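# Clear desk onto closet shelves, then close closet

## Task

Move every object now on the desk onto the closet's shelves and close the closet door completely. Finish with the gripper released and the robot backed away. The robot must not tip over or end up leaning. Anything that stays put only because the robot is holding or pressing it does not count.

## Robot and tools

ROBOT. TidyBot++: a mobile base on four powered casters (0.54 m long, 0.50 m wide, 0.38 m tall) with a single seven-joint arm and a two-finger gripper. The shoulder sits 0.12 m ahead of the base centre and 0.68 m above the floor. Segment lengths are 0.42 m (upper arm), 0.31 m (forearm) and 0.31 m (wrist to hand point). The arm begins folded with the hand pointing down. In that pose the hand sticks out up to 0.08 m past the base front and the elbow reaches up to 1.15 m. There are two cameras. base_camera is fixed on the base (644x364 pinhole, about (0.223, 0.002, 0.342) m, looking forward and down). wrist_camera is a 644x476 fisheye that looks where the hand points. T_world_to_cam maps base-frame points into each camera's frame, and calibration is only approximate.

FRAMES. Base frame: origin on the floor under the base centre, x forward, y left, z up. hand_pose is the point between the finger pads, in the base frame. Its z axis runs out along the fingers, and the fingers close along its y axis. Odometry is the base frame at the scene's start. base_odometry counts wheel turns, so slip shows up as travel, and it drifts a few cm and several degrees over about 30 moves. Heading is positive to the left, -3.142 to 3.142. base_tilt is in degrees, with forward and right positive, and carries a fixed bias of about 1 degree.

execute_actions. Argument "actions" is a list holding one action or none. An empty list just reports state and images. Argument "cameras" lists "base_camera", "wrist_camera" or "all". Leaving it out, null or ["all"] gives both, and [] gives none. An action may contain:
- "base": exactly one key, each a relative offset from where the base last reported itself. translate_m is straight travel in metres (+ forward, -2 to 2). strafe_m is sideways travel in metres (+ left, -2 to 2). rotate_rad is an in-place turn in radians (+ counter-clockwise from above, -6.3 to 6.3). A move that would need more than 8.667 s at its top speed is refused.
- "joints": one dict for the one arm with absolute targets by name. joint_1_rad (any angle; swings the whole arm about vertical, + is clockwise from above, opposite to rotate_rad). joint_2_rad shoulder, -2.249 to 2.249. joint_3_rad (any angle; upper-arm roll). joint_4_rad elbow, -2.579 to 2.579. joint_5_rad (any angle; forearm roll). joint_6_rad wrist, -2.099 to 2.099. joint_7_rad (any angle; hand roll; with the hand down, + is counter-clockwise from above, and at 1.57 the fingers part to left and right). gripper_pos runs from 0 (open) to 1 (closed). The finger gap is about 85 x (1 - gripper_pos) mm, and closed fingertips reach about 20 mm past the hand point. Done tolerances are ±0.039 for joints 1-4, ±0.056 for joints 5-7 and ±0.03 for the gripper. Any-angle joints take the short way, so turn them in steps under half a turn. Joints move at up to 1.39 rad/s (1.22 for joints 5-7).
- "speeds": lowers top speeds for this action only. translate_m and strafe_m take 0.05 to 0.5 m/s, and rotate_rad takes 0.1 to 1.57 rad/s. The maximum is the default.
Base and joint motions start together. No action runs longer than 15 s. Any unknown key or out-of-range value rejects the whole call. A joint or base left out of an action may still be driving toward its earlier target.

ARM GEOMETRY. Set joint_1_rad=0, joint_3_rad=3.14 and joint_5_rad=0 and the arm lies in the base x-z plane. Each segment's angle from vertical (+ leaning forward) is then j2 for the upper arm, j2-j4 for the forearm and j2-j4-j6 for the hand. Forward reach from the shoulder is the sum of length·sin(angle), and height above the shoulder is the sum of length·cos(angle). A downward-pointing hand reaches at most about 0.94 m above the floor, and only close to the base.

wait: "seconds" from 0 to 10. It commands nothing and returns state and images.
zoom_image: "camera" (base_camera or wrist_camera) and "region" [x0, y0, x1, y1] in pixels of that camera's latest full image, with (0,0) at top-left and at most 504x504.
finished_scene: "scene" (1 or 2). It ends the scene for good, reports success, and gives the next task. A reply without a tool call ends everything.

RESULTS. base_status and joint_status report how each motion ended:
- "done": for the base, the wheels turned the full amount, even if they slipped or were blocked.
- "off_target": the part stopped short and may still be pushing.
- "contact_stop" or "time_out": the old target is dropped and the part holds its position. A base contact_stop means the base reached its target and was then shoved, and its wheels push back until the next base command.
- "joint command not followed" with a "cause:" line: a self-collision check withheld the arm targets. The gripper part still runs. Named joints then read "not_followed" and may be retried on later actions.
Other lines:
- on_its_own: uncommanded motion.
- motor_effort: percent of maximum, + toward higher joint values, with the peak in brackets.
- "ARM HIT": the arm struck the base or itself hard.
- Gripper at 1: "done" means empty; "off_target" means something is held, at the shown reading.
- Motor temperatures: one per joint. MOTOR HOT appears from 60 °C. At 75 °C an OVER-TEMPERATURE FAULT lets the arm sag and joints read "limit_stop_at_motor_heat"; resend their targets.

ACCURACY. Friction and load leave the hand 1-2 cm off target, more when stretched out. Repeating an identical target does nothing. To correct, send last command + (wanted - reading) for each joint. Held objects make the arm sag. While holding something, never command the angle a joint currently reads. Trust camera images over hand_pose.

AVOID. Torque limits: joints 1-4 at 104.5 N m (warning 56.7), joints 5-7 at 51.3 N m (warning 29.4). Exceeding one freezes the arm and gripper for 10 s and skips the rest of the call, while the base keeps going. Never drive while the arm is snagged above about 0.8 m, as the robot can topple. Sideways force on a raised hand can lift wheels; retract the arm or back off to level it. A blocked base keeps shoving, and status may still say done. Avoid dropping, slamming or hard pushing. Loose items may occasionally be nudged by outside forces.

Each tool is called as name(argument=value, ...) on one line, values as JSON.

## Session

execute_actions(actions=[])

Scene clock: 0.00 s.
Motor temperatures (°C, as the motors report them): [23 25 19 20 23 32 32]
base_odometry: x=+0.000 y=+0.000 heading=+0.000 (m, m, rad; odometry frame)
base_tilt: forward=-0.1 right=+0.3 (deg)
base_status: not commanded
joint_positions: joint_1_rad=+0.020 joint_2_rad=-0.358 joint_3_rad=+3.144 joint_4_rad=-2.534 joint_5_rad=+0.012 joint_6_rad=-0.840 joint_7_rad=+1.611 gripper_pos=+0.000
joint_status: not commanded
motor_effort: joint_1_rad=-1 joint_2_rad=-2 joint_3_rad=+0 joint_4_rad=+12 joint_5_rad=+0 joint_6_rad=+1 joint_7_rad=-1 (%)
hand_pose: x=+0.2689 y=-0.0049 z=+0.5882 quat_wxyz=(+0.006, +0.998, +0.012, +0.063) (m; base frame)
pictures: base_camera, wrist_camera
Images, in order (width x height): base_camera 644x364, wrist_camera 644x476.

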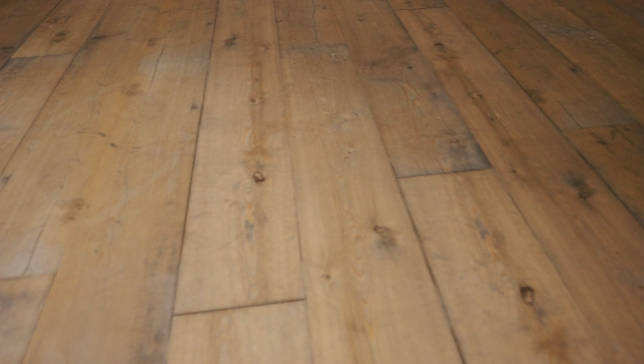

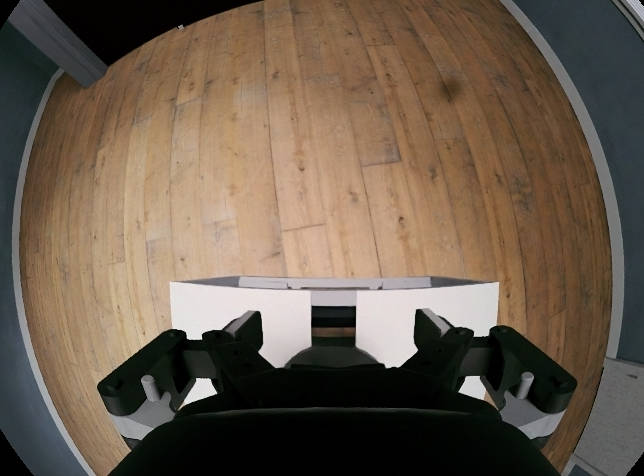

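execute_actions(actions=[{"joints":{"joint_6_rad":0.5,"joint_1_rad":-0.5}}], cameras=["wrist_camera"])

execute_actions(actions=[{"joints":{"joint_1_rad":1.8}}], cameras=["wrist_camera"])

Scene clock: 4.87 s.
Motor temperatures (°C, as the motors report them): [23 25 19 20 23 32 32]
base_odometry: x=+0.000 y=+0.000 heading=+0.000 (m, m, rad; odometry frame)
base_tilt: forward=-0.2 right=+0.3 (deg)
base_status: not commanded
joint_positions: joint_1_rad=-0.475 joint_2_rad=-0.358 joint_3_rad=+3.144 joint_4_rad=-2.534 joint_5_rad=+0.012 joint_6_rad=+0.465 joint_7_rad=+1.611 gripper_pos=+0.000
joint_status: all done
motor_effort: joint_1_rad=-1(0) joint_2_rad=-6(6) joint_3_rad=+0(0) joint_4_rad=+16(17) joint_5_rad=+0(1) joint_6_rad=+9(10) joint_7_rad=+0(1) (%)
hand_pose: x=+0.4910 y=+0.1932 z=+0.8534 quat_wxyz=(-0.139, +0.729, +0.197, +0.641) (m; base frame)
pictures: wrist_camera
camera_calibration (this result's frames):
wrist_camera: T_world_to_cam=[[0.491203, -0.870938, 0.0136515, -0.084725], [-0.127125, -0.0871846, -0.988048, 0.974505], [0.861718, 0.483597, -0.153543, -0.251703], [0, 0, 0, 1]] pos_world=[0.382398, 0.132894, 0.925366]
Images, in order (width x height): wrist_camera 644x476.

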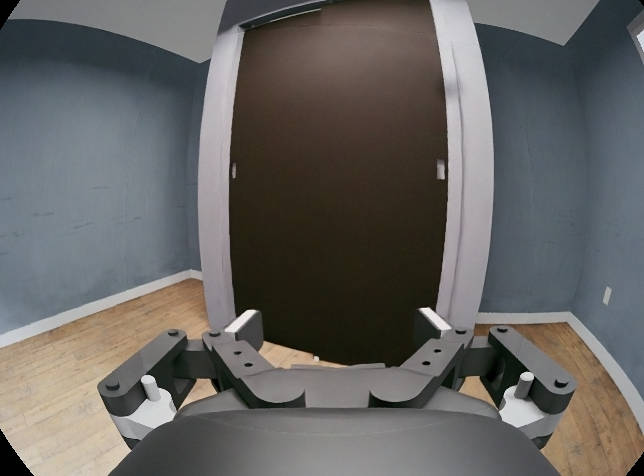

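Scene clock: 8.20 s.
Motor temperatures (°C, as the motors report them): [23 25 19 20 23 32 32]
base_odometry: x=+0.000 y=+0.000 heading=+0.000 (m, m, rad; odometry frame)
base_tilt: forward=-0.2 right=+0.3 (deg)
base_status: not commanded
joint_positions: joint_1_rad=+1.774 joint_2_rad=-0.358 joint_3_rad=+3.144 joint_4_rad=-2.534 joint_5_rad=+0.012 joint_6_rad=+0.465 joint_7_rad=+1.611 gripper_pos=+0.000
joint_status: all done
motor_effort: joint_1_rad=-1(1) joint_2_rad=-6(6) joint_3_rad=-1(1) joint_4_rad=+17(16) joint_5_rad=+0(0) joint_6_rad=+9(9) joint_7_rad=-1(0) (%)
hand_pose: x=+0.0360 y=-0.4109 z=+0.8534 quat_wxyz=(+0.518, +0.492, -0.573, +0.402) (m; base frame)
pictures: wrist_camera
camera_calibration (this result's frames):
wrist_camera: T_world_to_cam=[[-0.98636, 0.164035, 0.0136519, 0.0911047], [0.0118838, 0.15369, -0.988048, 0.957963], [-0.164172, -0.974409, -0.153543, -0.129623], [0, 0, 0, 1]] pos_world=[0.0571974, -0.288479, 0.925366]
Images, in order (width x height): wrist_camera 644x476.

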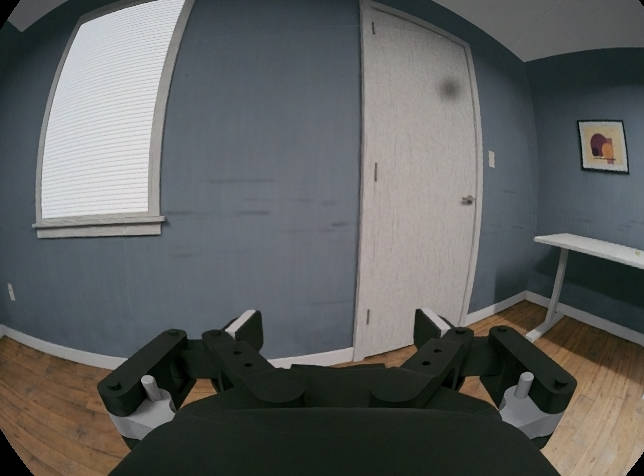

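execute_actions(actions=[{"base":{"rotate_rad":0.13},"joints":{"joint_1_rad":0,"joint_2_rad":0,"joint_4_rad":-1.865,"joint_6_rad":0.295,"joint_7_rad":1.57}}], cameras=[])

execute_actions(actions=[{"base":{"translate_m":0.5}}])

Scene clock: 20.47 s.
Motor temperatures (°C, as the motors report them): [23 25 19 21 23 32 32]
base_odometry: x=+0.000 y=+0.000 heading=+0.130 (m, m, rad; odometry frame)
base_tilt: forward=-0.1 right=+0.3 (deg)
base_status: done
joint_positions: joint_1_rad=+0.023 joint_2_rad=-0.013 joint_3_rad=+3.144 joint_4_rad=-1.888 joint_5_rad=+0.012 joint_6_rad=+0.339 joint_7_rad=+1.611 gripper_pos=+0.000
joint_status: all done
motor_effort: joint_1_rad=-1(2) joint_2_rad=-21(21) joint_3_rad=+0(1) joint_4_rad=+17(18) joint_5_rad=+0(0) joint_6_rad=+9(9) joint_7_rad=-1(0) (%)
hand_pose: x=+0.7243 y=-0.0127 z=+1.0198 quat_wxyz=(+0.026, +0.694, +0.011, +0.719) (m; base frame)
pictures: none
No camera images: the call's "cameras" was empty. Leave "cameras" out to get every camera's image.

Scene clock: 22.83 s.
Motor temperatures (°C, as the motors report them): [23 25 19 21 23 32 32]
base_odometry: x=+0.496 y=+0.065 heading=+0.131 (m, m, rad; odometry frame)
base_tilt: forward=-0.1 right=+0.3 (deg)
base_status: done
joint_positions: joint_1_rad=+0.023 joint_2_rad=+0.003 joint_3_rad=+3.144 joint_4_rad=-1.883 joint_5_rad=+0.012 joint_6_rad=+0.336 joint_7_rad=+1.611 gripper_pos=+0.000
joint_status: not commanded
motor_effort: joint_1_rad=-1(2) joint_2_rad=-21(24) joint_3_rad=-1(1) joint_4_rad=+18(19) joint_5_rad=+1(0) joint_6_rad=+9(9) joint_7_rad=-1(1) (%)
hand_pose: x=+0.7301 y=-0.0128 z=+1.0117 quat_wxyz=(+0.026, +0.700, +0.011, +0.714) (m; base frame)
pictures: base_camera, wrist_camera
camera_calibration (this result's frames):
wrist_camera: T_world_to_cam=[[0.0117842, -0.999695, 0.0217108, -0.0435616], [0.00730814, -0.0216256, -0.999739, 1.05786], [0.999904, 0.0119398, 0.00705107, -0.603181], [0, 0, 0, 1]] pos_world=[0.595905, -0.0134695, 1.06278]
Images, in order (width x height): base_camera 644x364, wrist_camera 644x476.

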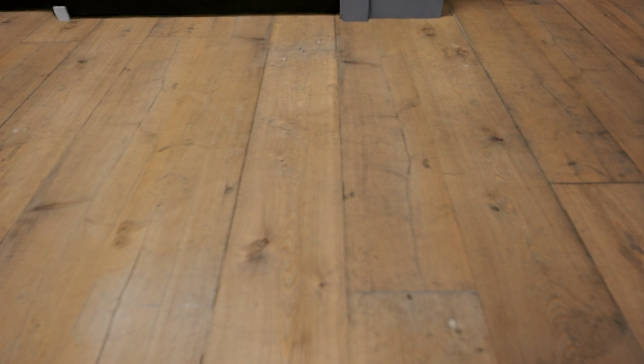

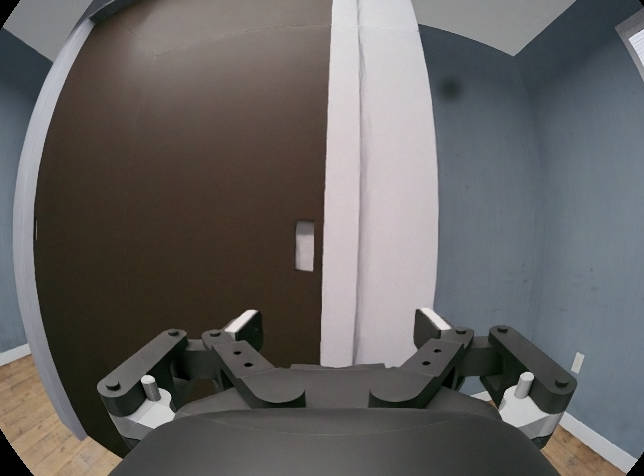

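execute_actions(actions=[{"base":{"translate_m":0.22},"joints":{"gripper_pos":1,"joint_1_rad":-0.06,"joint_4_rad":-1.81}}])

Scene clock: 28.50 s.
Motor temperatures (°C, as the motors report them): [23 25 19 21 23 32 32]
base_odometry: x=+0.714 y=+0.094 heading=+0.131 (m, m, rad; odometry frame)
base_tilt: forward=-0.1 right=+0.3 (deg)
base_status: done
joint_positions: joint_1_rad=-0.040 joint_2_rad=+0.006 joint_3_rad=+3.143 joint_4_rad=-1.826 joint_5_rad=+0.012 joint_6_rad=+0.335 joint_7_rad=+1.611 gripper_pos=+0.999
joint_status: all done
motor_effort: joint_1_rad=-1(3) joint_2_rad=-21(24) joint_3_rad=+0(2) joint_4_rad=+19(20) joint_5_rad=-1(1) joint_6_rad=+9(9) joint_7_rad=-1(1) (%)
hand_pose: x=+0.7353 y=+0.0264 z=+1.0441 quat_wxyz=(+0.003, +0.680, +0.032, +0.733) (m; base frame)
pictures: base_camera, wrist_camera
camera_calibration (this result's frames):
wrist_camera: T_world_to_cam=[[0.0743425, -0.996953, 0.023627, -0.053182], [0.0609588, -0.0191051, -0.997957, 1.04967], [0.995368, 0.0756309, 0.0593528, -0.662045], [0, 0, 0, 1]] pos_world=[0.598945, 0.0171051, 1.08808]
Images, in order (width x height): base_camera 644x364, wrist_camera 644x476.

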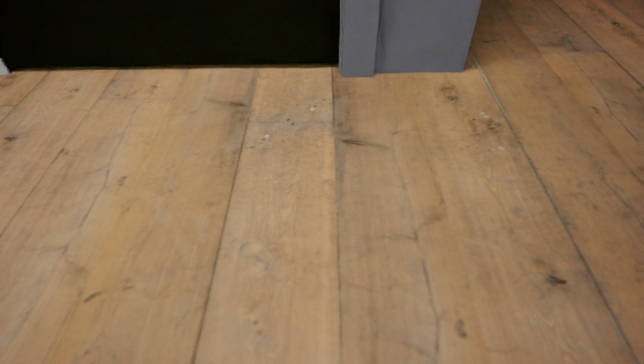

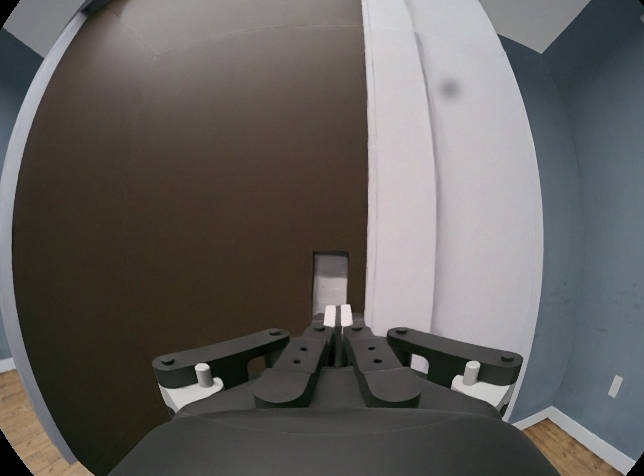

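execute_actions(actions=[{"base":{"translate_m":0.075}}], cameras=["wrist_camera"])

Scene clock: 32.47 s.
Motor temperatures (°C, as the motors report them): [23 25 19 21 23 32 32]
base_odometry: x=+0.788 y=+0.104 heading=+0.132 (m, m, rad; odometry frame)
base_tilt: forward=-0.1 right=+0.3 (deg)
base_status: done
joint_positions: joint_1_rad=-0.040 joint_2_rad=+0.006 joint_3_rad=+3.143 joint_4_rad=-1.826 joint_5_rad=+0.012 joint_6_rad=+0.335 joint_7_rad=+1.611 gripper_pos=+0.999
joint_status: not commanded
motor_effort: joint_1_rad=-1(2) joint_2_rad=-21(25) joint_3_rad=+0(1) joint_4_rad=+19(18) joint_5_rad=+0(1) joint_6_rad=+9(10) joint_7_rad=-1(1) (%)
hand_pose: x=+0.7351 y=+0.0264 z=+1.0444 quat_wxyz=(+0.003, +0.680, +0.032, +0.733) (m; base frame)
pictures: wrist_camera
camera_calibration (this result's frames):
wrist_camera: T_world_to_cam=[[0.07433, -0.996953, 0.0236412, -0.0531898], [0.0613491, -0.0190905, -0.997934, 1.04969], [0.995345, 0.0756268, 0.0597432, -0.662265], [0, 0, 0, 1]] pos_world=[0.598738, 0.0170963, 1.08835]
Images, in order (width x height): wrist_camera 644x476.

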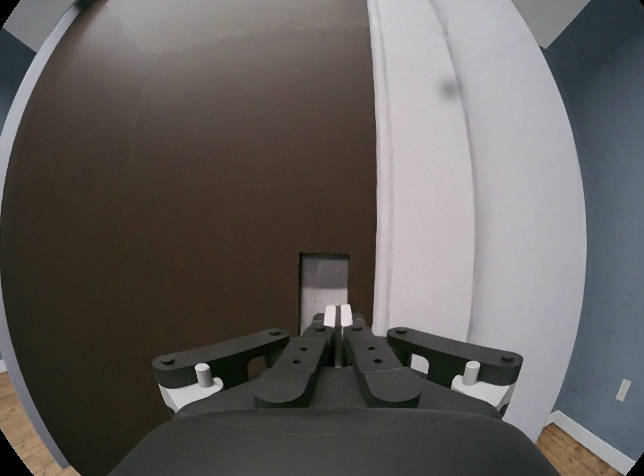

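execute_actions(actions=[{"base":{"strafe_m":0.012}}], cameras=[])

execute_actions(actions=[{"base":{"translate_m":0.035},"speeds":{"translate_m":0.05}}], cameras=["wrist_camera"])

execute_actions(actions=[{"base":{"strafe_m":0.1},"speeds":{"strafe_m":0.08}}])

Scene clock: 36.30 s.
Motor temperatures (°C, as the motors report them): [23 25 19 21 23 32 32]
base_odometry: x=+0.787 y=+0.116 heading=+0.132 (m, m, rad; odometry frame)
base_tilt: forward=-0.1 right=+0.3 (deg)
base_status: done
joint_positions: joint_1_rad=-0.043 joint_2_rad=+0.006 joint_3_rad=+3.143 joint_4_rad=-1.826 joint_5_rad=+0.012 joint_6_rad=+0.335 joint_7_rad=+1.611 gripper_pos=+0.999
joint_status: not commanded
motor_effort: joint_1_rad=-1(1) joint_2_rad=-22(23) joint_3_rad=+0(2) joint_4_rad=+19(20) joint_5_rad=+0(1) joint_6_rad=+9(9) joint_7_rad=-1(1) (%)
hand_pose: x=+0.7350 y=+0.0283 z=+1.0444 quat_wxyz=(+0.002, +0.680, +0.033, +0.733) (m; base frame)
pictures: none
No camera images: the call's "cameras" was empty. Leave "cameras" out to get every camera's image.

Scene clock: 37.47 s.
Motor temperatures (°C, as the motors report them): [23 25 19 21 23 32 32]
base_odometry: x=+0.822 y=+0.121 heading=+0.132 (m, m, rad; odometry frame)
base_tilt: forward=-0.1 right=+0.3 (deg)
base_status: done
joint_positions: joint_1_rad=-0.043 joint_2_rad=-0.002 joint_3_rad=+3.143 joint_4_rad=-1.825 joint_5_rad=+0.012 joint_6_rad=+0.333 joint_7_rad=+1.611 gripper_pos=+0.999
joint_status: not commanded
motor_effort: joint_1_rad=-1(2) joint_2_rad=-22(22) joint_3_rad=+0(2) joint_4_rad=+18(24) joint_5_rad=-1(1) joint_6_rad=+9(11) joint_7_rad=-1(1) (%)
hand_pose: x=+0.7323 y=+0.0282 z=+1.0487 quat_wxyz=(+0.002, +0.678, +0.033, +0.735) (m; base frame)
pictures: wrist_camera
camera_calibration (this result's frames):
wrist_camera: T_world_to_cam=[[0.0773162, -0.996721, 0.02385, -0.0536777], [0.0673153, -0.0186483, -0.997557, 1.04938], [0.994732, 0.0787328, 0.0656528, -0.665723], [0, 0, 0, 1]] pos_world=[0.595726, 0.0184818, 1.09181]
Images, in order (width x height): wrist_camera 644x476.

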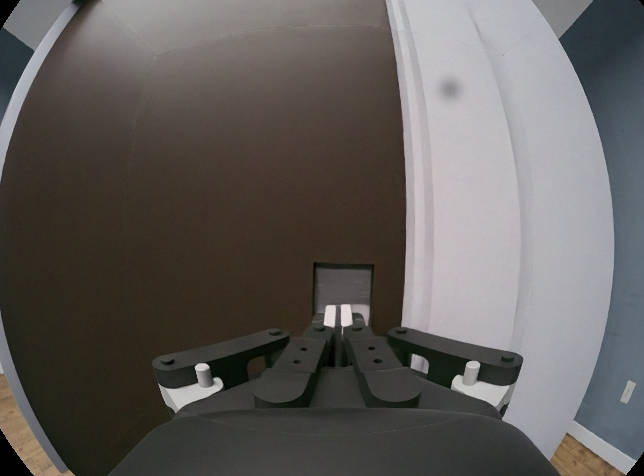

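Scene clock: 39.27 s.
Motor temperatures (°C, as the motors report them): [23 25 19 21 23 32 32]
base_odometry: x=+0.809 y=+0.220 heading=+0.132 (m, m, rad; odometry frame)
base_tilt: forward=-0.2 right=+0.3 (deg)
base_status: done
joint_positions: joint_1_rad=-0.039 joint_2_rad=-0.010 joint_3_rad=+3.164 joint_4_rad=-1.825 joint_5_rad=+0.012 joint_6_rad=+0.318 joint_7_rad=+1.611 gripper_pos=+0.999
joint_status: not commanded
motor_effort: joint_1_rad=-3(10) joint_2_rad=-17(21) joint_3_rad=-2(9) joint_4_rad=+23(24) joint_5_rad=+0(2) joint_6_rad=+11(12) joint_7_rad=+0(0) (%)
hand_pose: x=+0.7302 y=+0.0129 z=+1.0495 quat_wxyz=(+0.011, +0.680, +0.025, +0.733) (m; base frame)
pictures: base_camera, wrist_camera
camera_calibration (this result's frames):
wrist_camera: T_world_to_cam=[[0.0527665, -0.998331, 0.0234584, -0.0503829], [0.0609741, -0.0202263, -0.997934, 1.05512], [0.996744, 0.0540879, 0.0598051, -0.657479], [0, 0, 0, 1]] pos_world=[0.593661, 0.00660394, 1.09344]
Images, in order (width x height): base_camera 644x364, wrist_camera 644x476.

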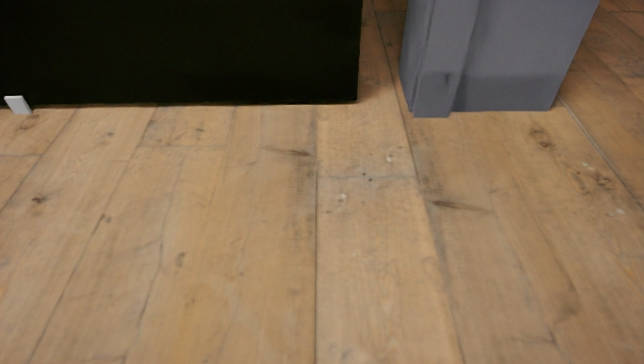

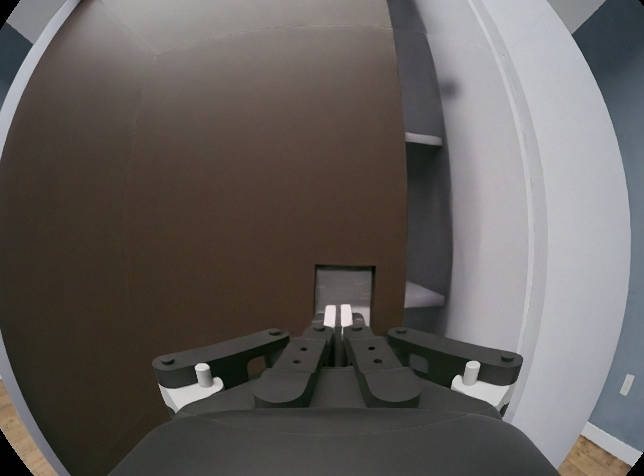

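Slight drift toward the door; compensate.

execute_actions(actions=[{"base":{"strafe_m":0.41},"joints":{"joint_2_rad":-0.03},"speeds":{"strafe_m":0.15}}])

execute_actions(actions=[{"base":{"translate_m":-0.3}}], cameras=[])

execute_actions(actions=[{"base":{"strafe_m":-0.3},"joints":{"joint_6_rad":0.0,"gripper_pos":0,"joint_1_rad":0}}])

execute_actions(actions=[{"base":{"translate_m":-0.6},"joints":{"joint_6_rad":-0.2}}], cameras=[])

execute_actions(actions=[{"base":{"rotate_rad":3.16}}])

Scene clock: 48.17 s.
Motor temperatures (°C, as the motors report them): [23 25 19 21 23 32 32]
base_odometry: x=+0.755 y=+0.627 heading=+0.132 (m, m, rad; odometry frame)
base_tilt: forward=-0.2 right=+0.3 (deg)
base_status: done
joint_positions: joint_1_rad=-0.032 joint_2_rad=-0.060 joint_3_rad=+3.159 joint_4_rad=-1.831 joint_5_rad=+0.012 joint_6_rad=+0.307 joint_7_rad=+1.611 gripper_pos=+0.999
joint_status: all done
motor_effort: joint_1_rad=-2(13) joint_2_rad=-12(22) joint_3_rad=-1(12) joint_4_rad=+25(27) joint_5_rad=+1(3) joint_6_rad=+13(14) joint_7_rad=+0(1) (%)
hand_pose: x=+0.7116 y=+0.0109 z=+1.0724 quat_wxyz=(+0.012, +0.668, +0.023, +0.744) (m; base frame)
pictures: base_camera, wrist_camera
camera_calibration (this result's frames):
wrist_camera: T_world_to_cam=[[0.0495475, -0.998486, 0.0238708, -0.0501135], [0.093765, -0.0191444, -0.99541, 1.05299], [0.994361, 0.0515583, 0.0926745, -0.673764], [0, 0, 0, 1]] pos_world=[0.573714, 0.00485929, 1.11179]
Images, in order (width x height): base_camera 644x364, wrist_camera 644x476.

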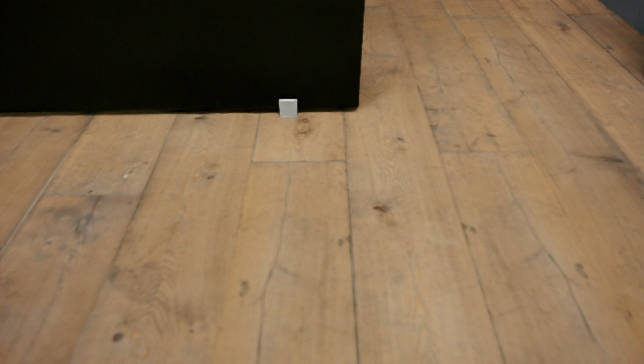

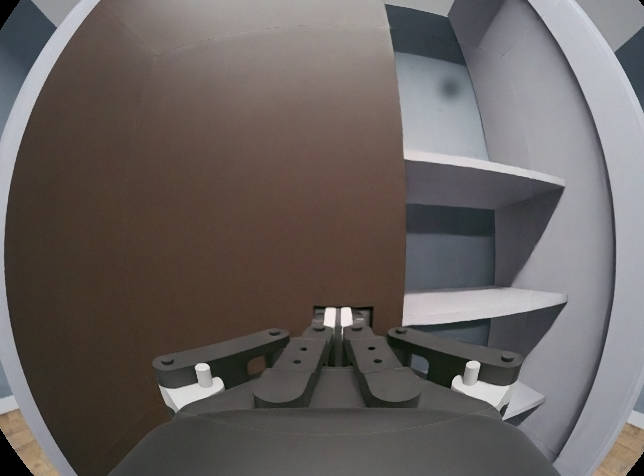

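Scene clock: 50.10 s.
Motor temperatures (°C, as the motors report them): [23 25 19 21 23 32 32]
base_odometry: x=+0.457 y=+0.587 heading=+0.132 (m, m, rad; odometry frame)
base_tilt: forward=-0.2 right=+0.3 (deg)
base_status: done
joint_positions: joint_1_rad=-0.034 joint_2_rad=-0.033 joint_3_rad=+3.158 joint_4_rad=-1.810 joint_5_rad=+0.012 joint_6_rad=+0.307 joint_7_rad=+1.611 gripper_pos=+0.999
joint_status: not commanded
motor_effort: joint_1_rad=-1(2) joint_2_rad=-20(24) joint_3_rad=+0(1) joint_4_rad=+19(25) joint_5_rad=-1(1) joint_6_rad=+9(12) joint_7_rad=-1(1) (%)
hand_pose: x=+0.7225 y=+0.0129 z=+1.0697 quat_wxyz=(+0.011, +0.670, +0.024, +0.742) (m; base frame)
pictures: none
No camera images: the call's "cameras" was empty. Leave "cameras" out to get every camera's image.

Scene clock: 52.03 s.
Motor temperatures (°C, as the motors report them): [23 26 19 21 23 32 32]
base_odometry: x=+0.496 y=+0.290 heading=+0.131 (m, m, rad; odometry frame)
base_tilt: forward=-0.1 right=+0.3 (deg)
base_status: done
joint_positions: joint_1_rad=-0.016 joint_2_rad=-0.028 joint_3_rad=+3.150 joint_4_rad=-1.811 joint_5_rad=+0.012 joint_6_rad=+0.024 joint_7_rad=+1.611 gripper_pos=+0.000
joint_status: all done
motor_effort: joint_1_rad=-1(1) joint_2_rad=-20(23) joint_3_rad=+0(2) joint_4_rad=+19(21) joint_5_rad=+0(1) joint_6_rad=+9(10) joint_7_rad=-1(1) (%)
hand_pose: x=+0.7202 y=+0.0058 z=+0.9781 quat_wxyz=(+0.014, +0.770, +0.023, +0.638) (m; base frame)
pictures: base_camera, wrist_camera
camera_calibration (this result's frames):
wrist_camera: T_world_to_cam=[[0.0445687, -0.998898, 0.0147046, -0.0408166], [-0.199515, -0.0233227, -0.979617, 1.15403], [0.978881, 0.0407265, -0.200334, -0.375501], [0, 0, 0, 1]] pos_world=[0.599637, 0.0014364, 1.05589]
Images, in order (width x height): base_camera 644x364, wrist_camera 644x476.

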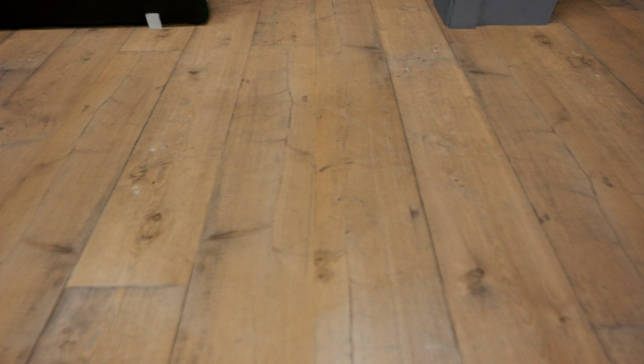

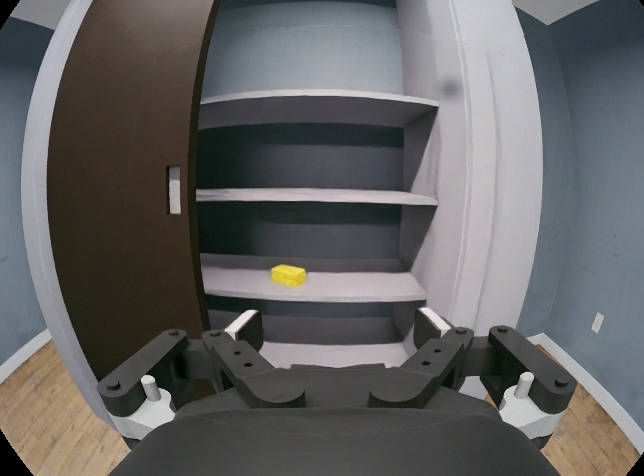

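Scene clock: 54.60 s.
Motor temperatures (°C, as the motors report them): [23 26 19 21 23 32 32]
base_odometry: x=-0.098 y=+0.211 heading=+0.131 (m, m, rad; odometry frame)
base_tilt: forward=-0.1 right=+0.3 (deg)
base_status: done
joint_positions: joint_1_rad=-0.016 joint_2_rad=-0.029 joint_3_rad=+3.150 joint_4_rad=-1.812 joint_5_rad=+0.012 joint_6_rad=-0.175 joint_7_rad=+1.611 gripper_pos=+0.000
joint_status: all done
motor_effort: joint_1_rad=-1(2) joint_2_rad=-20(25) joint_3_rad=+0(1) joint_4_rad=+19(20) joint_5_rad=+0(0) joint_6_rad=+8(9) joint_7_rad=-1(0) (%)
hand_pose: x=+0.7026 y=+0.0049 z=+0.9186 quat_wxyz=(+0.013, +0.830, +0.024, +0.558) (m; base frame)
pictures: none
No camera images: the call's "cameras" was empty. Leave "cameras" out to get every camera's image.

Scene clock: 57.97 s.
Motor temperatures (°C, as the motors report them): [23 26 19 21 23 32 32]
base_odometry: x=-0.098 y=+0.211 heading=-2.992 (m, m, rad; odometry frame)
base_tilt: forward=-0.2 right=+0.3 (deg)
base_status: done
joint_positions: joint_1_rad=-0.013 joint_2_rad=-0.028 joint_3_rad=+3.145 joint_4_rad=-1.812 joint_5_rad=+0.012 joint_6_rad=-0.175 joint_7_rad=+1.611 gripper_pos=+0.000
joint_status: not commanded
motor_effort: joint_1_rad=-1(4) joint_2_rad=-20(23) joint_3_rad=+0(3) joint_4_rad=+19(19) joint_5_rad=+0(1) joint_6_rad=+8(8) joint_7_rad=-1(0) (%)
hand_pose: x=+0.7026 y=+0.0064 z=+0.9183 quat_wxyz=(+0.013, +0.830, +0.025, +0.558) (m; base frame)
pictures: base_camera, wrist_camera
camera_calibration (this result's frames):
wrist_camera: T_world_to_cam=[[0.0469042, -0.998868, 0.00794473, -0.0339976], [-0.389802, -0.0256258, -0.920542, 1.17143], [0.919703, 0.0400804, -0.390563, -0.153999], [0, 0, 0, 1]] pos_world=[0.599852, 0.00223199, 1.01847]
Images, in order (width x height): base_camera 644x364, wrist_camera 644x476.

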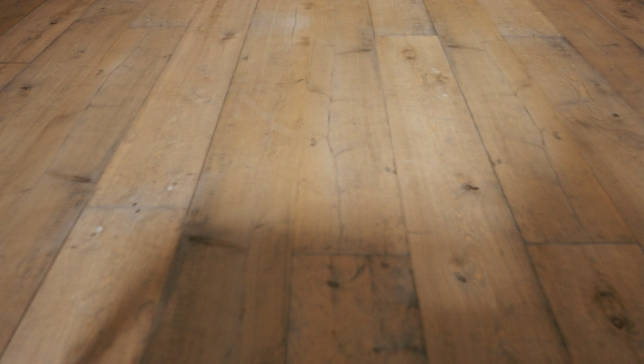

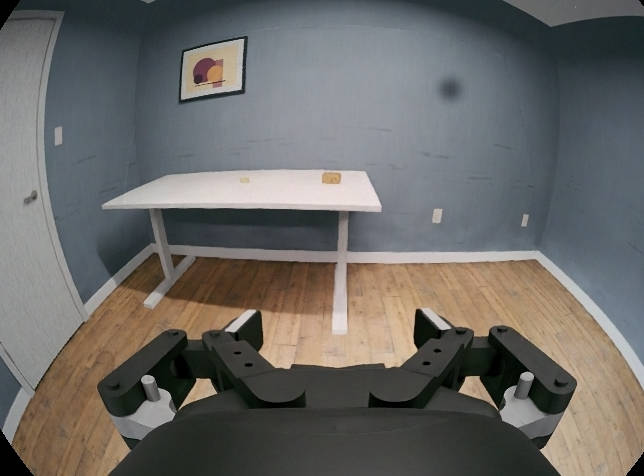

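execute_actions(actions=[{"base":{"translate_m":0.95},"joints":{"joint_6_rad":-0.5,"joint_4_rad":-1.7}}])

Scene clock: 67.10 s.
Motor temperatures (°C, as the motors report them): [23 26 19 21 23 32 32]
base_odometry: x=-1.038 y=+0.068 heading=-2.991 (m, m, rad; odometry frame)
base_tilt: forward=-0.1 right=+0.3 (deg)
base_status: done
joint_positions: joint_1_rad=-0.013 joint_2_rad=-0.028 joint_3_rad=+3.145 joint_4_rad=-1.719 joint_5_rad=+0.012 joint_6_rad=-0.465 joint_7_rad=+1.611 gripper_pos=+0.000
joint_status: all done
motor_effort: joint_1_rad=-1(2) joint_2_rad=-20(23) joint_3_rad=+0(1) joint_4_rad=+19(19) joint_5_rad=+0(1) joint_6_rad=+7(9) joint_7_rad=-1(0) (%)
hand_pose: x=+0.6788 y=+0.0051 z=+0.8930 quat_wxyz=(+0.012, +0.881, +0.026, +0.473) (m; base frame)
pictures: base_camera, wrist_camera
camera_calibration (this result's frames):
wrist_camera: T_world_to_cam=[[0.0442765, -0.999018, 0.00147601, -0.0264168], [-0.562719, -0.0261605, -0.826234, 1.17197], [0.825461, 0.0357521, -0.563325, 0.0763784], [0, 0, 0, 1]] pos_world=[0.597612, 0.00153772, 1.01139]
Images, in order (width x height): base_camera 644x364, wrist_camera 644x476.

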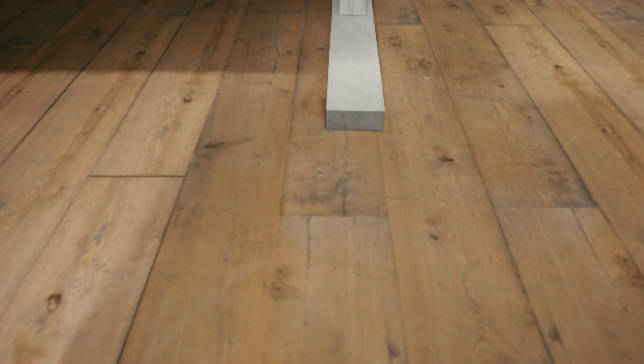

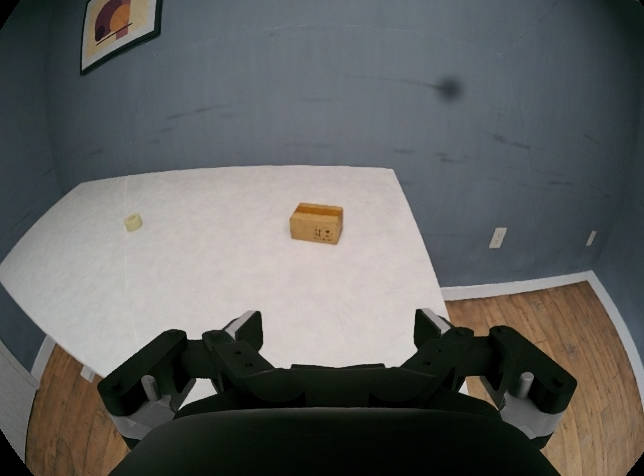

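execute_actions(actions=[{"base":{"strafe_m":-0.58}}], cameras=[])

execute_actions(actions=[{"base":{"translate_m":0.78},"joints":{"joint_1_rad":-1.33,"joint_6_rad":-0.7,"joint_2_rad":-0.15,"joint_4_rad":-1.8}}])

Scene clock: 76.90 s.
Motor temperatures (°C, as the motors report them): [23 26 19 21 23 32 32]
base_odometry: x=-1.125 y=+0.642 heading=-2.991 (m, m, rad; odometry frame)
base_tilt: forward=-0.1 right=+0.3 (deg)
base_status: done
joint_positions: joint_1_rad=-0.013 joint_2_rad=-0.028 joint_3_rad=+3.144 joint_4_rad=-1.719 joint_5_rad=+0.012 joint_6_rad=-0.465 joint_7_rad=+1.611 gripper_pos=+0.000
joint_status: not commanded
motor_effort: joint_1_rad=-1(2) joint_2_rad=-20(20) joint_3_rad=-1(2) joint_4_rad=+18(18) joint_5_rad=+0(0) joint_6_rad=+8(8) joint_7_rad=-1(0) (%)
hand_pose: x=+0.6788 y=+0.0052 z=+0.8932 quat_wxyz=(+0.012, +0.880, +0.026, +0.473) (m; base frame)
pictures: none
No camera images: the call's "cameras" was empty. Leave "cameras" out to get every camera's image.

Scene clock: 79.83 s.
Motor temperatures (°C, as the motors report them): [23 26 19 21 23 32 32]
base_odometry: x=-1.896 y=+0.525 heading=-2.991 (m, m, rad; odometry frame)
base_tilt: forward=-0.1 right=+0.3 (deg)
base_status: done
joint_positions: joint_1_rad=-1.304 joint_2_rad=-0.136 joint_3_rad=+3.144 joint_4_rad=-1.776 joint_5_rad=+0.012 joint_6_rad=-0.656 joint_7_rad=+1.611 gripper_pos=+0.000
joint_status: all done
motor_effort: joint_1_rad=-1(3) joint_2_rad=-15(20) joint_3_rad=+0(1) joint_4_rad=+18(20) joint_5_rad=-1(1) joint_6_rad=+7(8) joint_7_rad=-1(1) (%)
hand_pose: x=+0.2504 y=+0.4716 z=+0.8702 quat_wxyz=(-0.238, +0.713, +0.569, +0.334) (m; base frame)
pictures: base_camera, wrist_camera
camera_calibration (this result's frames):
wrist_camera: T_world_to_cam=[[0.971928, -0.235258, -0.00322201, -0.129733], [-0.160796, -0.65418, -0.739049, 1.04392], [0.171759, 0.71882, -0.673644, 0.337995], [0, 0, 0, 1]] pos_world=[0.235896, 0.409435, 0.998781]
Images, in order (width x height): base_camera 644x364, wrist_camera 644x476.

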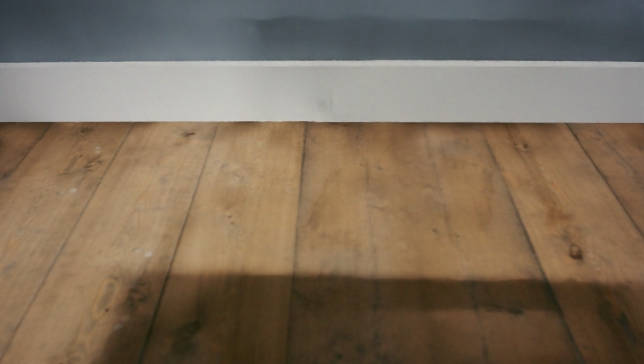

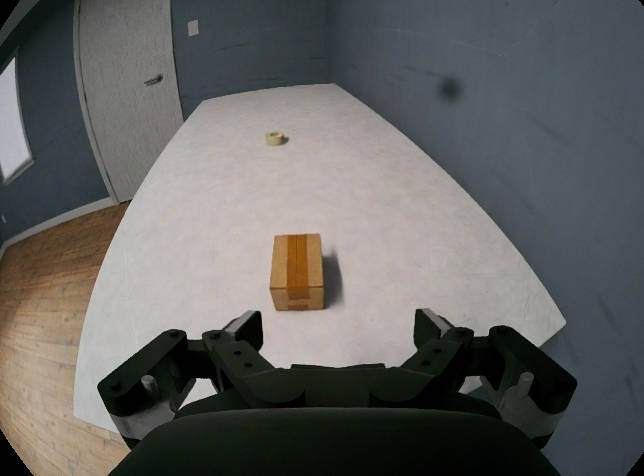

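execute_actions(actions=[{"base":{"translate_m":-0.05},"joints":{"joint_6_rad":-0.15,"joint_2_rad":0.2,"joint_4_rad":-1.77,"joint_7_rad":1.54}}], cameras=["wrist_camera"])

Scene clock: 85.80 s.
Motor temperatures (°C, as the motors report them): [23 26 19 21 23 32 32]
base_odometry: x=-1.846 y=+0.532 heading=-2.991 (m, m, rad; odometry frame)
base_tilt: forward=-0.2 right=+0.3 (deg)
base_status: done
joint_positions: joint_1_rad=-1.310 joint_2_rad=+0.204 joint_3_rad=+3.143 joint_4_rad=-1.776 joint_5_rad=+0.012 joint_6_rad=-0.191 joint_7_rad=+1.585 gripper_pos=+0.000
joint_status: all done
motor_effort: joint_1_rad=-1(3) joint_2_rad=-27(29) joint_3_rad=-1(2) joint_4_rad=+17(18) joint_5_rad=-1(1) joint_6_rad=+7(8) joint_7_rad=-1(1) (%)
hand_pose: x=+0.2818 y=+0.6089 z=+0.7927 quat_wxyz=(-0.278, +0.695, +0.547, +0.374) (m; base frame)
pictures: wrist_camera
camera_calibration (this result's frames):
wrist_camera: T_world_to_cam=[[0.97132, -0.236859, -0.0208847, -0.113099], [-0.153042, -0.555538, -0.817286, 1.0813], [0.181979, 0.797042, -0.575854, 0.0536914], [0, 0, 0, 1]] pos_world=[0.265569, 0.53112, 0.912287]
Images, in order (width x height): wrist_camera 644x476.

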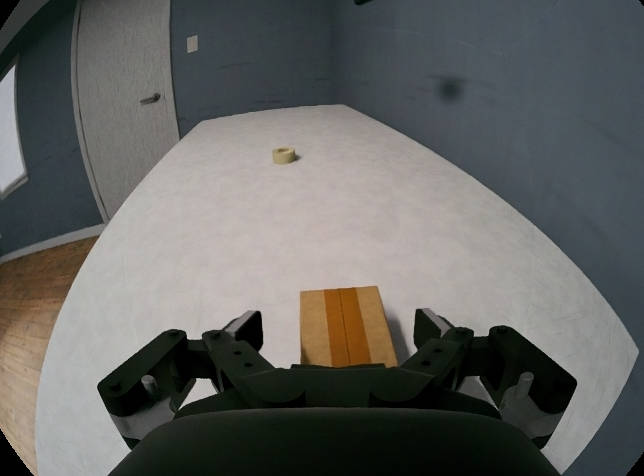

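execute_actions(actions=[{"base":{"translate_m":0.006},"joints":{"joint_2_rad":0.285}}], cameras=["wrist_camera"])

Scene clock: 88.27 s.
Motor temperatures (°C, as the motors report them): [23 26 19 21 23 32 32]
base_odometry: x=-1.852 y=+0.531 heading=-2.991 (m, m, rad; odometry frame)
base_tilt: forward=-0.1 right=+0.3 (deg)
base_status: done
joint_positions: joint_1_rad=-1.312 joint_2_rad=+0.285 joint_3_rad=+3.144 joint_4_rad=-1.776 joint_5_rad=+0.012 joint_6_rad=-0.191 joint_7_rad=+1.585 gripper_pos=+0.000
joint_status: all done
motor_effort: joint_1_rad=-1(4) joint_2_rad=-29(31) joint_3_rad=-1(3) joint_4_rad=+16(18) joint_5_rad=+0(1) joint_6_rad=+7(8) joint_7_rad=-1(1) (%)
hand_pose: x=+0.2827 y=+0.6159 z=+0.7410 quat_wxyz=(-0.256, +0.709, +0.559, +0.345) (m; base frame)
pictures: wrist_camera
camera_calibration (this result's frames):
wrist_camera: T_world_to_cam=[[0.971201, -0.237199, -0.0224682, -0.112012], [-0.168734, -0.61815, -0.767736, 1.04934], [0.168218, 0.749417, -0.640372, 0.0991618], [0, 0, 0, 1]] pos_world=[0.269164, 0.547766, 0.866598]
Images, in order (width x height): wrist_camera 644x476.

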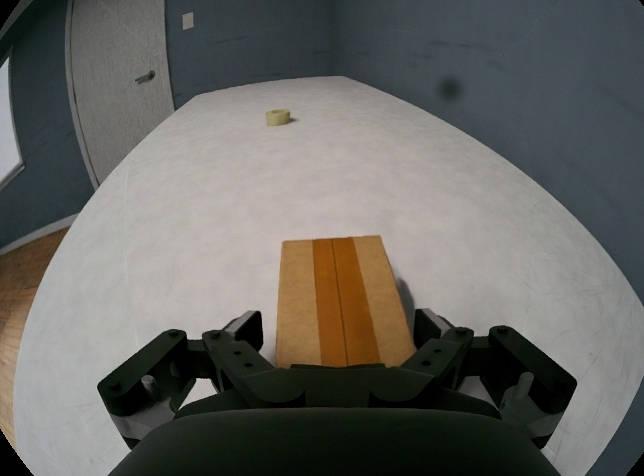

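execute_actions(actions=[{"joints":{"joint_2_rad":0.31}}], cameras=[])

execute_actions(actions=[{"joints":{"gripper_pos":1}}], cameras=[])

execute_actions(actions=[{"joints":{"joint_2_rad":0.15}}], cameras=["wrist_camera"])

execute_actions(actions=[{"base":{"translate_m":-1.6}}], cameras=[])

execute_actions(actions=[{"base":{"strafe_m":0.6}}], cameras=[])

execute_actions(actions=[{"base":{"rotate_rad":3.14},"joints":{"joint_1_rad":0}}], cameras=[])

execute_actions(actions=[{"base":{"translate_m":0.95}}])

Scene clock: 96.17 s.
Motor temperatures (°C, as the motors report them): [23 26 19 21 23 33 32]
base_odometry: x=-1.852 y=+0.531 heading=-2.991 (m, m, rad; odometry frame)
base_tilt: forward=-0.1 right=+0.3 (deg)
base_status: not commanded
joint_positions: joint_1_rad=-1.312 joint_2_rad=+0.302 joint_3_rad=+3.144 joint_4_rad=-1.776 joint_5_rad=+0.012 joint_6_rad=-0.191 joint_7_rad=+1.585 gripper_pos=+0.000
joint_status: all done
motor_effort: joint_1_rad=-1(1) joint_2_rad=-29(31) joint_3_rad=-1(0) joint_4_rad=+16(16) joint_5_rad=-1(1) joint_6_rad=+7(7) joint_7_rad=-1(1) (%)
hand_pose: x=+0.2830 y=+0.6168 z=+0.7307 quat_wxyz=(-0.252, +0.712, +0.561, +0.339) (m; base frame)
pictures: none
No camera images: the call's "cameras" was empty. Leave "cameras" out to get every camera's image.

Scene clock: 97.27 s.
Motor temperatures (°C, as the motors report them): [23 26 19 21 23 33 32]
base_odometry: x=-1.852 y=+0.531 heading=-2.991 (m, m, rad; odometry frame)
base_tilt: forward=-0.1 right=+0.3 (deg)
base_status: not commanded
joint_positions: joint_1_rad=-1.312 joint_2_rad=+0.300 joint_3_rad=+3.144 joint_4_rad=-1.774 joint_5_rad=+0.012 joint_6_rad=-0.182 joint_7_rad=+1.584 gripper_pos=+0.343
joint_status: gripper_pos off_target (ended at +0.343, target +1.000)
motor_effort: joint_1_rad=-1(1) joint_2_rad=-28(31) joint_3_rad=-1(1) joint_4_rad=+16(17) joint_5_rad=+0(1) joint_6_rad=+6(8) joint_7_rad=-1(1) (%)
hand_pose: x=+0.2836 y=+0.6193 z=+0.7351 quat_wxyz=(-0.256, +0.710, +0.559, +0.344) (m; base frame)
pictures: none
No camera images: the call's "cameras" was empty. Leave "cameras" out to get every camera's image.

Scene clock: 98.60 s.
Motor temperatures (°C, as the motors report them): [23 26 19 21 23 33 32]
base_odometry: x=-1.852 y=+0.531 heading=-2.991 (m, m, rad; odometry frame)
base_tilt: forward=-0.1 right=+0.3 (deg)
base_status: not commanded
joint_positions: joint_1_rad=-1.312 joint_2_rad=+0.152 joint_3_rad=+3.144 joint_4_rad=-1.774 joint_5_rad=+0.012 joint_6_rad=-0.182 joint_7_rad=+1.584 gripper_pos=+0.343
joint_status: all done
motor_effort: joint_1_rad=-1(1) joint_2_rad=-27(34) joint_3_rad=+0(1) joint_4_rad=+19(19) joint_5_rad=-1(1) joint_6_rad=+9(9) joint_7_rad=-1(1) (%)
hand_pose: x=+0.2798 y=+0.6049 z=+0.8293 quat_wxyz=(-0.295, +0.683, +0.538, +0.396) (m; base frame)
pictures: wrist_camera
camera_calibration (this result's frames):
wrist_camera: T_world_to_cam=[[0.971858, -0.234684, -0.0203807, -0.113209], [-0.139534, -0.503797, -0.852478, 1.10276], [0.189796, 0.831332, -0.522365, 0.0110891], [0, 0, 0, 1]] pos_world=[0.26179, 0.519778, 0.943561]
Images, in order (width x height): wrist_camera 644x476.

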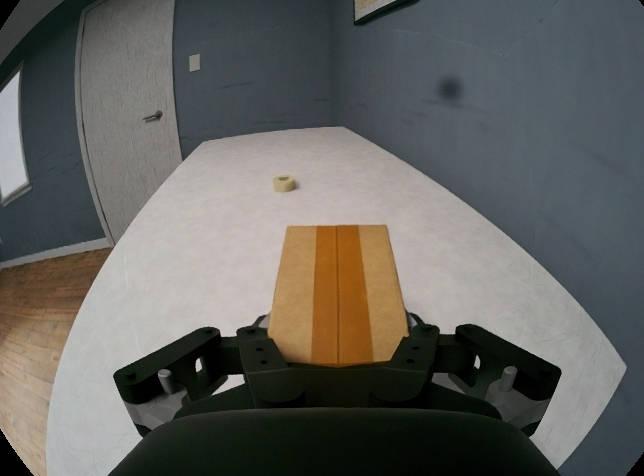

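Scene clock: 103.27 s.
Motor temperatures (°C, as the motors report them): [23 26 19 21 23 33 32]
base_odometry: x=-0.271 y=+0.772 heading=-2.991 (m, m, rad; odometry frame)
base_tilt: forward=-0.2 right=+0.3 (deg)
base_status: done
joint_positions: joint_1_rad=-1.314 joint_2_rad=+0.152 joint_3_rad=+3.145 joint_4_rad=-1.774 joint_5_rad=+0.012 joint_6_rad=-0.182 joint_7_rad=+1.584 gripper_pos=+0.343
joint_status: not commanded
motor_effort: joint_1_rad=-1(4) joint_2_rad=-27(29) joint_3_rad=+0(3) joint_4_rad=+18(19) joint_5_rad=+0(1) joint_6_rad=+9(9) joint_7_rad=-1(1) (%)
hand_pose: x=+0.2789 y=+0.6052 z=+0.8290 quat_wxyz=(-0.295, +0.683, +0.538, +0.396) (m; base frame)
pictures: none
No camera images: the call's "cameras" was empty. Leave "cameras" out to get every camera's image.

Scene clock: 105.83 s.
Motor temperatures (°C, as the motors report them): [23 26 19 21 23 33 32]
base_odometry: x=-0.180 y=+0.178 heading=-2.991 (m, m, rad; odometry frame)
base_tilt: forward=-0.1 right=+0.3 (deg)
base_status: done
joint_positions: joint_1_rad=-1.314 joint_2_rad=+0.154 joint_3_rad=+3.145 joint_4_rad=-1.774 joint_5_rad=+0.012 joint_6_rad=-0.182 joint_7_rad=+1.584 gripper_pos=+0.343
joint_status: not commanded
motor_effort: joint_1_rad=-1(2) joint_2_rad=-27(29) joint_3_rad=+0(2) joint_4_rad=+18(19) joint_5_rad=+0(0) joint_6_rad=+9(9) joint_7_rad=-1(1) (%)
hand_pose: x=+0.2790 y=+0.6054 z=+0.8277 quat_wxyz=(-0.295, +0.683, +0.539, +0.395) (m; base frame)
pictures: none
No camera images: the call's "cameras" was empty. Leave "cameras" out to get every camera's image.

Scene clock: 109.40 s.
Motor temperatures (°C, as the motors report them): [23 26 19 21 23 33 32]
base_odometry: x=-0.180 y=+0.178 heading=+0.149 (m, m, rad; odometry frame)
base_tilt: forward=-0.1 right=+0.3 (deg)
base_status: done
joint_positions: joint_1_rad=-0.024 joint_2_rad=+0.154 joint_3_rad=+3.144 joint_4_rad=-1.774 joint_5_rad=+0.012 joint_6_rad=-0.182 joint_7_rad=+1.584 gripper_pos=+0.343
joint_status: all done
motor_effort: joint_1_rad=-1(4) joint_2_rad=-27(29) joint_3_rad=-1(3) joint_4_rad=+19(19) joint_5_rad=-1(1) joint_6_rad=+9(9) joint_7_rad=-1(0) (%)
hand_pose: x=+0.7451 y=+0.0142 z=+0.8277 quat_wxyz=(+0.002, +0.870, +0.020, +0.493) (m; base frame)
pictures: none
No camera images: the call's "cameras" was empty. Leave "cameras" out to get every camera's image.

Scene clock: 112.67 s.
Motor temperatures (°C, as the motors report them): [23 26 19 21 23 33 32]
base_odometry: x=+0.759 y=+0.320 heading=+0.149 (m, m, rad; odometry frame)
base_tilt: forward=-0.1 right=+0.3 (deg)
base_status: done
joint_positions: joint_1_rad=-0.024 joint_2_rad=+0.156 joint_3_rad=+3.144 joint_4_rad=-1.774 joint_5_rad=+0.012 joint_6_rad=-0.182 joint_7_rad=+1.584 gripper_pos=+0.343
joint_status: not commanded
motor_effort: joint_1_rad=-1(2) joint_2_rad=-26(30) joint_3_rad=+0(1) joint_4_rad=+19(20) joint_5_rad=-1(0) joint_6_rad=+9(9) joint_7_rad=-1(1) (%)
hand_pose: x=+0.7453 y=+0.0142 z=+0.8267 quat_wxyz=(+0.002, +0.870, +0.020, +0.492) (m; base frame)
pictures: base_camera, wrist_camera
camera_calibration (this result's frames):
wrist_camera: T_world_to_cam=[[0.0454053, -0.998761, -0.0203544, -0.00297935], [-0.526324, -0.0065996, -0.850258, 1.14727], [0.849071, 0.0493192, -0.525972, -0.0649139], [0, 0, 0, 1]] pos_world=[0.65909, 0.00779739, 0.941276]
Images, in order (width x height): base_camera 644x364, wrist_camera 644x476.

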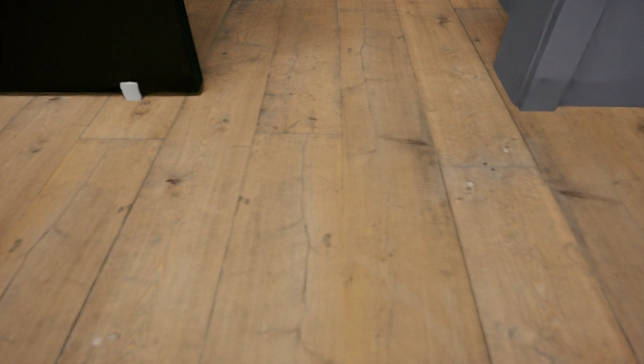

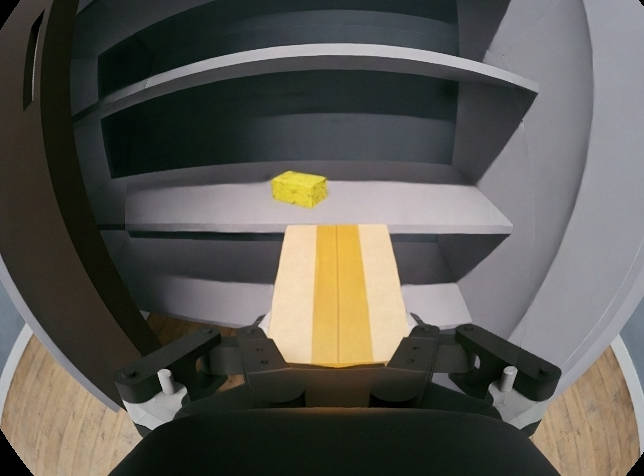

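execute_actions(actions=[{"base":{"translate_m":0.39},"joints":{"joint_1_rad":0.2,"joint_2_rad":0.22},"speeds":{"translate_m":0.25}}])

Scene clock: 118.90 s.
Motor temperatures (°C, as the motors report them): [23 26 19 21 23 33 32]
base_odometry: x=+1.145 y=+0.379 heading=+0.150 (m, m, rad; odometry frame)
base_tilt: forward=-0.2 right=+0.3 (deg)
base_status: done
joint_positions: joint_1_rad=+0.185 joint_2_rad=+0.225 joint_3_rad=+3.147 joint_4_rad=-1.774 joint_5_rad=+0.012 joint_6_rad=-0.182 joint_7_rad=+1.584 gripper_pos=+0.343
joint_status: all done
motor_effort: joint_1_rad=-1(3) joint_2_rad=-28(31) joint_3_rad=+0(2) joint_4_rad=+18(18) joint_5_rad=+0(1) joint_6_rad=+8(9) joint_7_rad=-1(0) (%)
hand_pose: x=+0.7428 y=-0.1189 z=+0.7831 quat_wxyz=(+0.051, +0.884, -0.073, +0.459) (m; base frame)
pictures: base_camera, wrist_camera
camera_calibration (this result's frames):
wrist_camera: T_world_to_cam=[[-0.166333, -0.98584, -0.0212607, 0.0228348], [-0.572447, 0.114095, -0.811965, 1.12666], [0.802893, -0.122886, -0.583319, -0.020343], [0, 0, 0, 1]] pos_world=[0.665087, -0.108536, 0.90343]
Images, in order (width x height): base_camera 644x364, wrist_camera 644x476.

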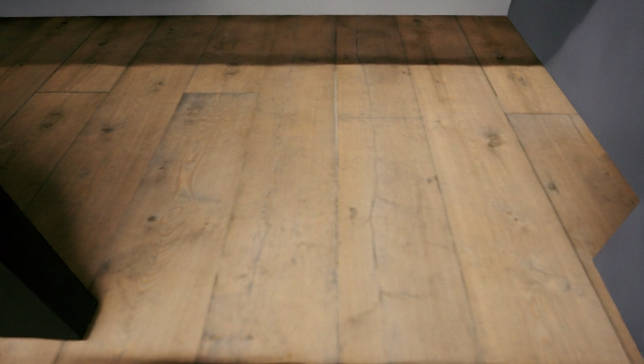

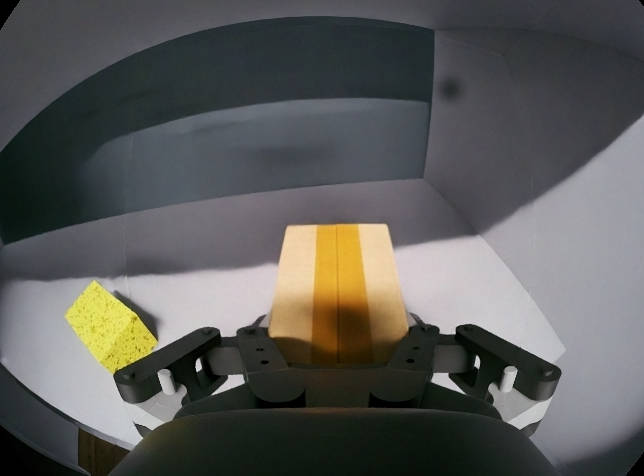

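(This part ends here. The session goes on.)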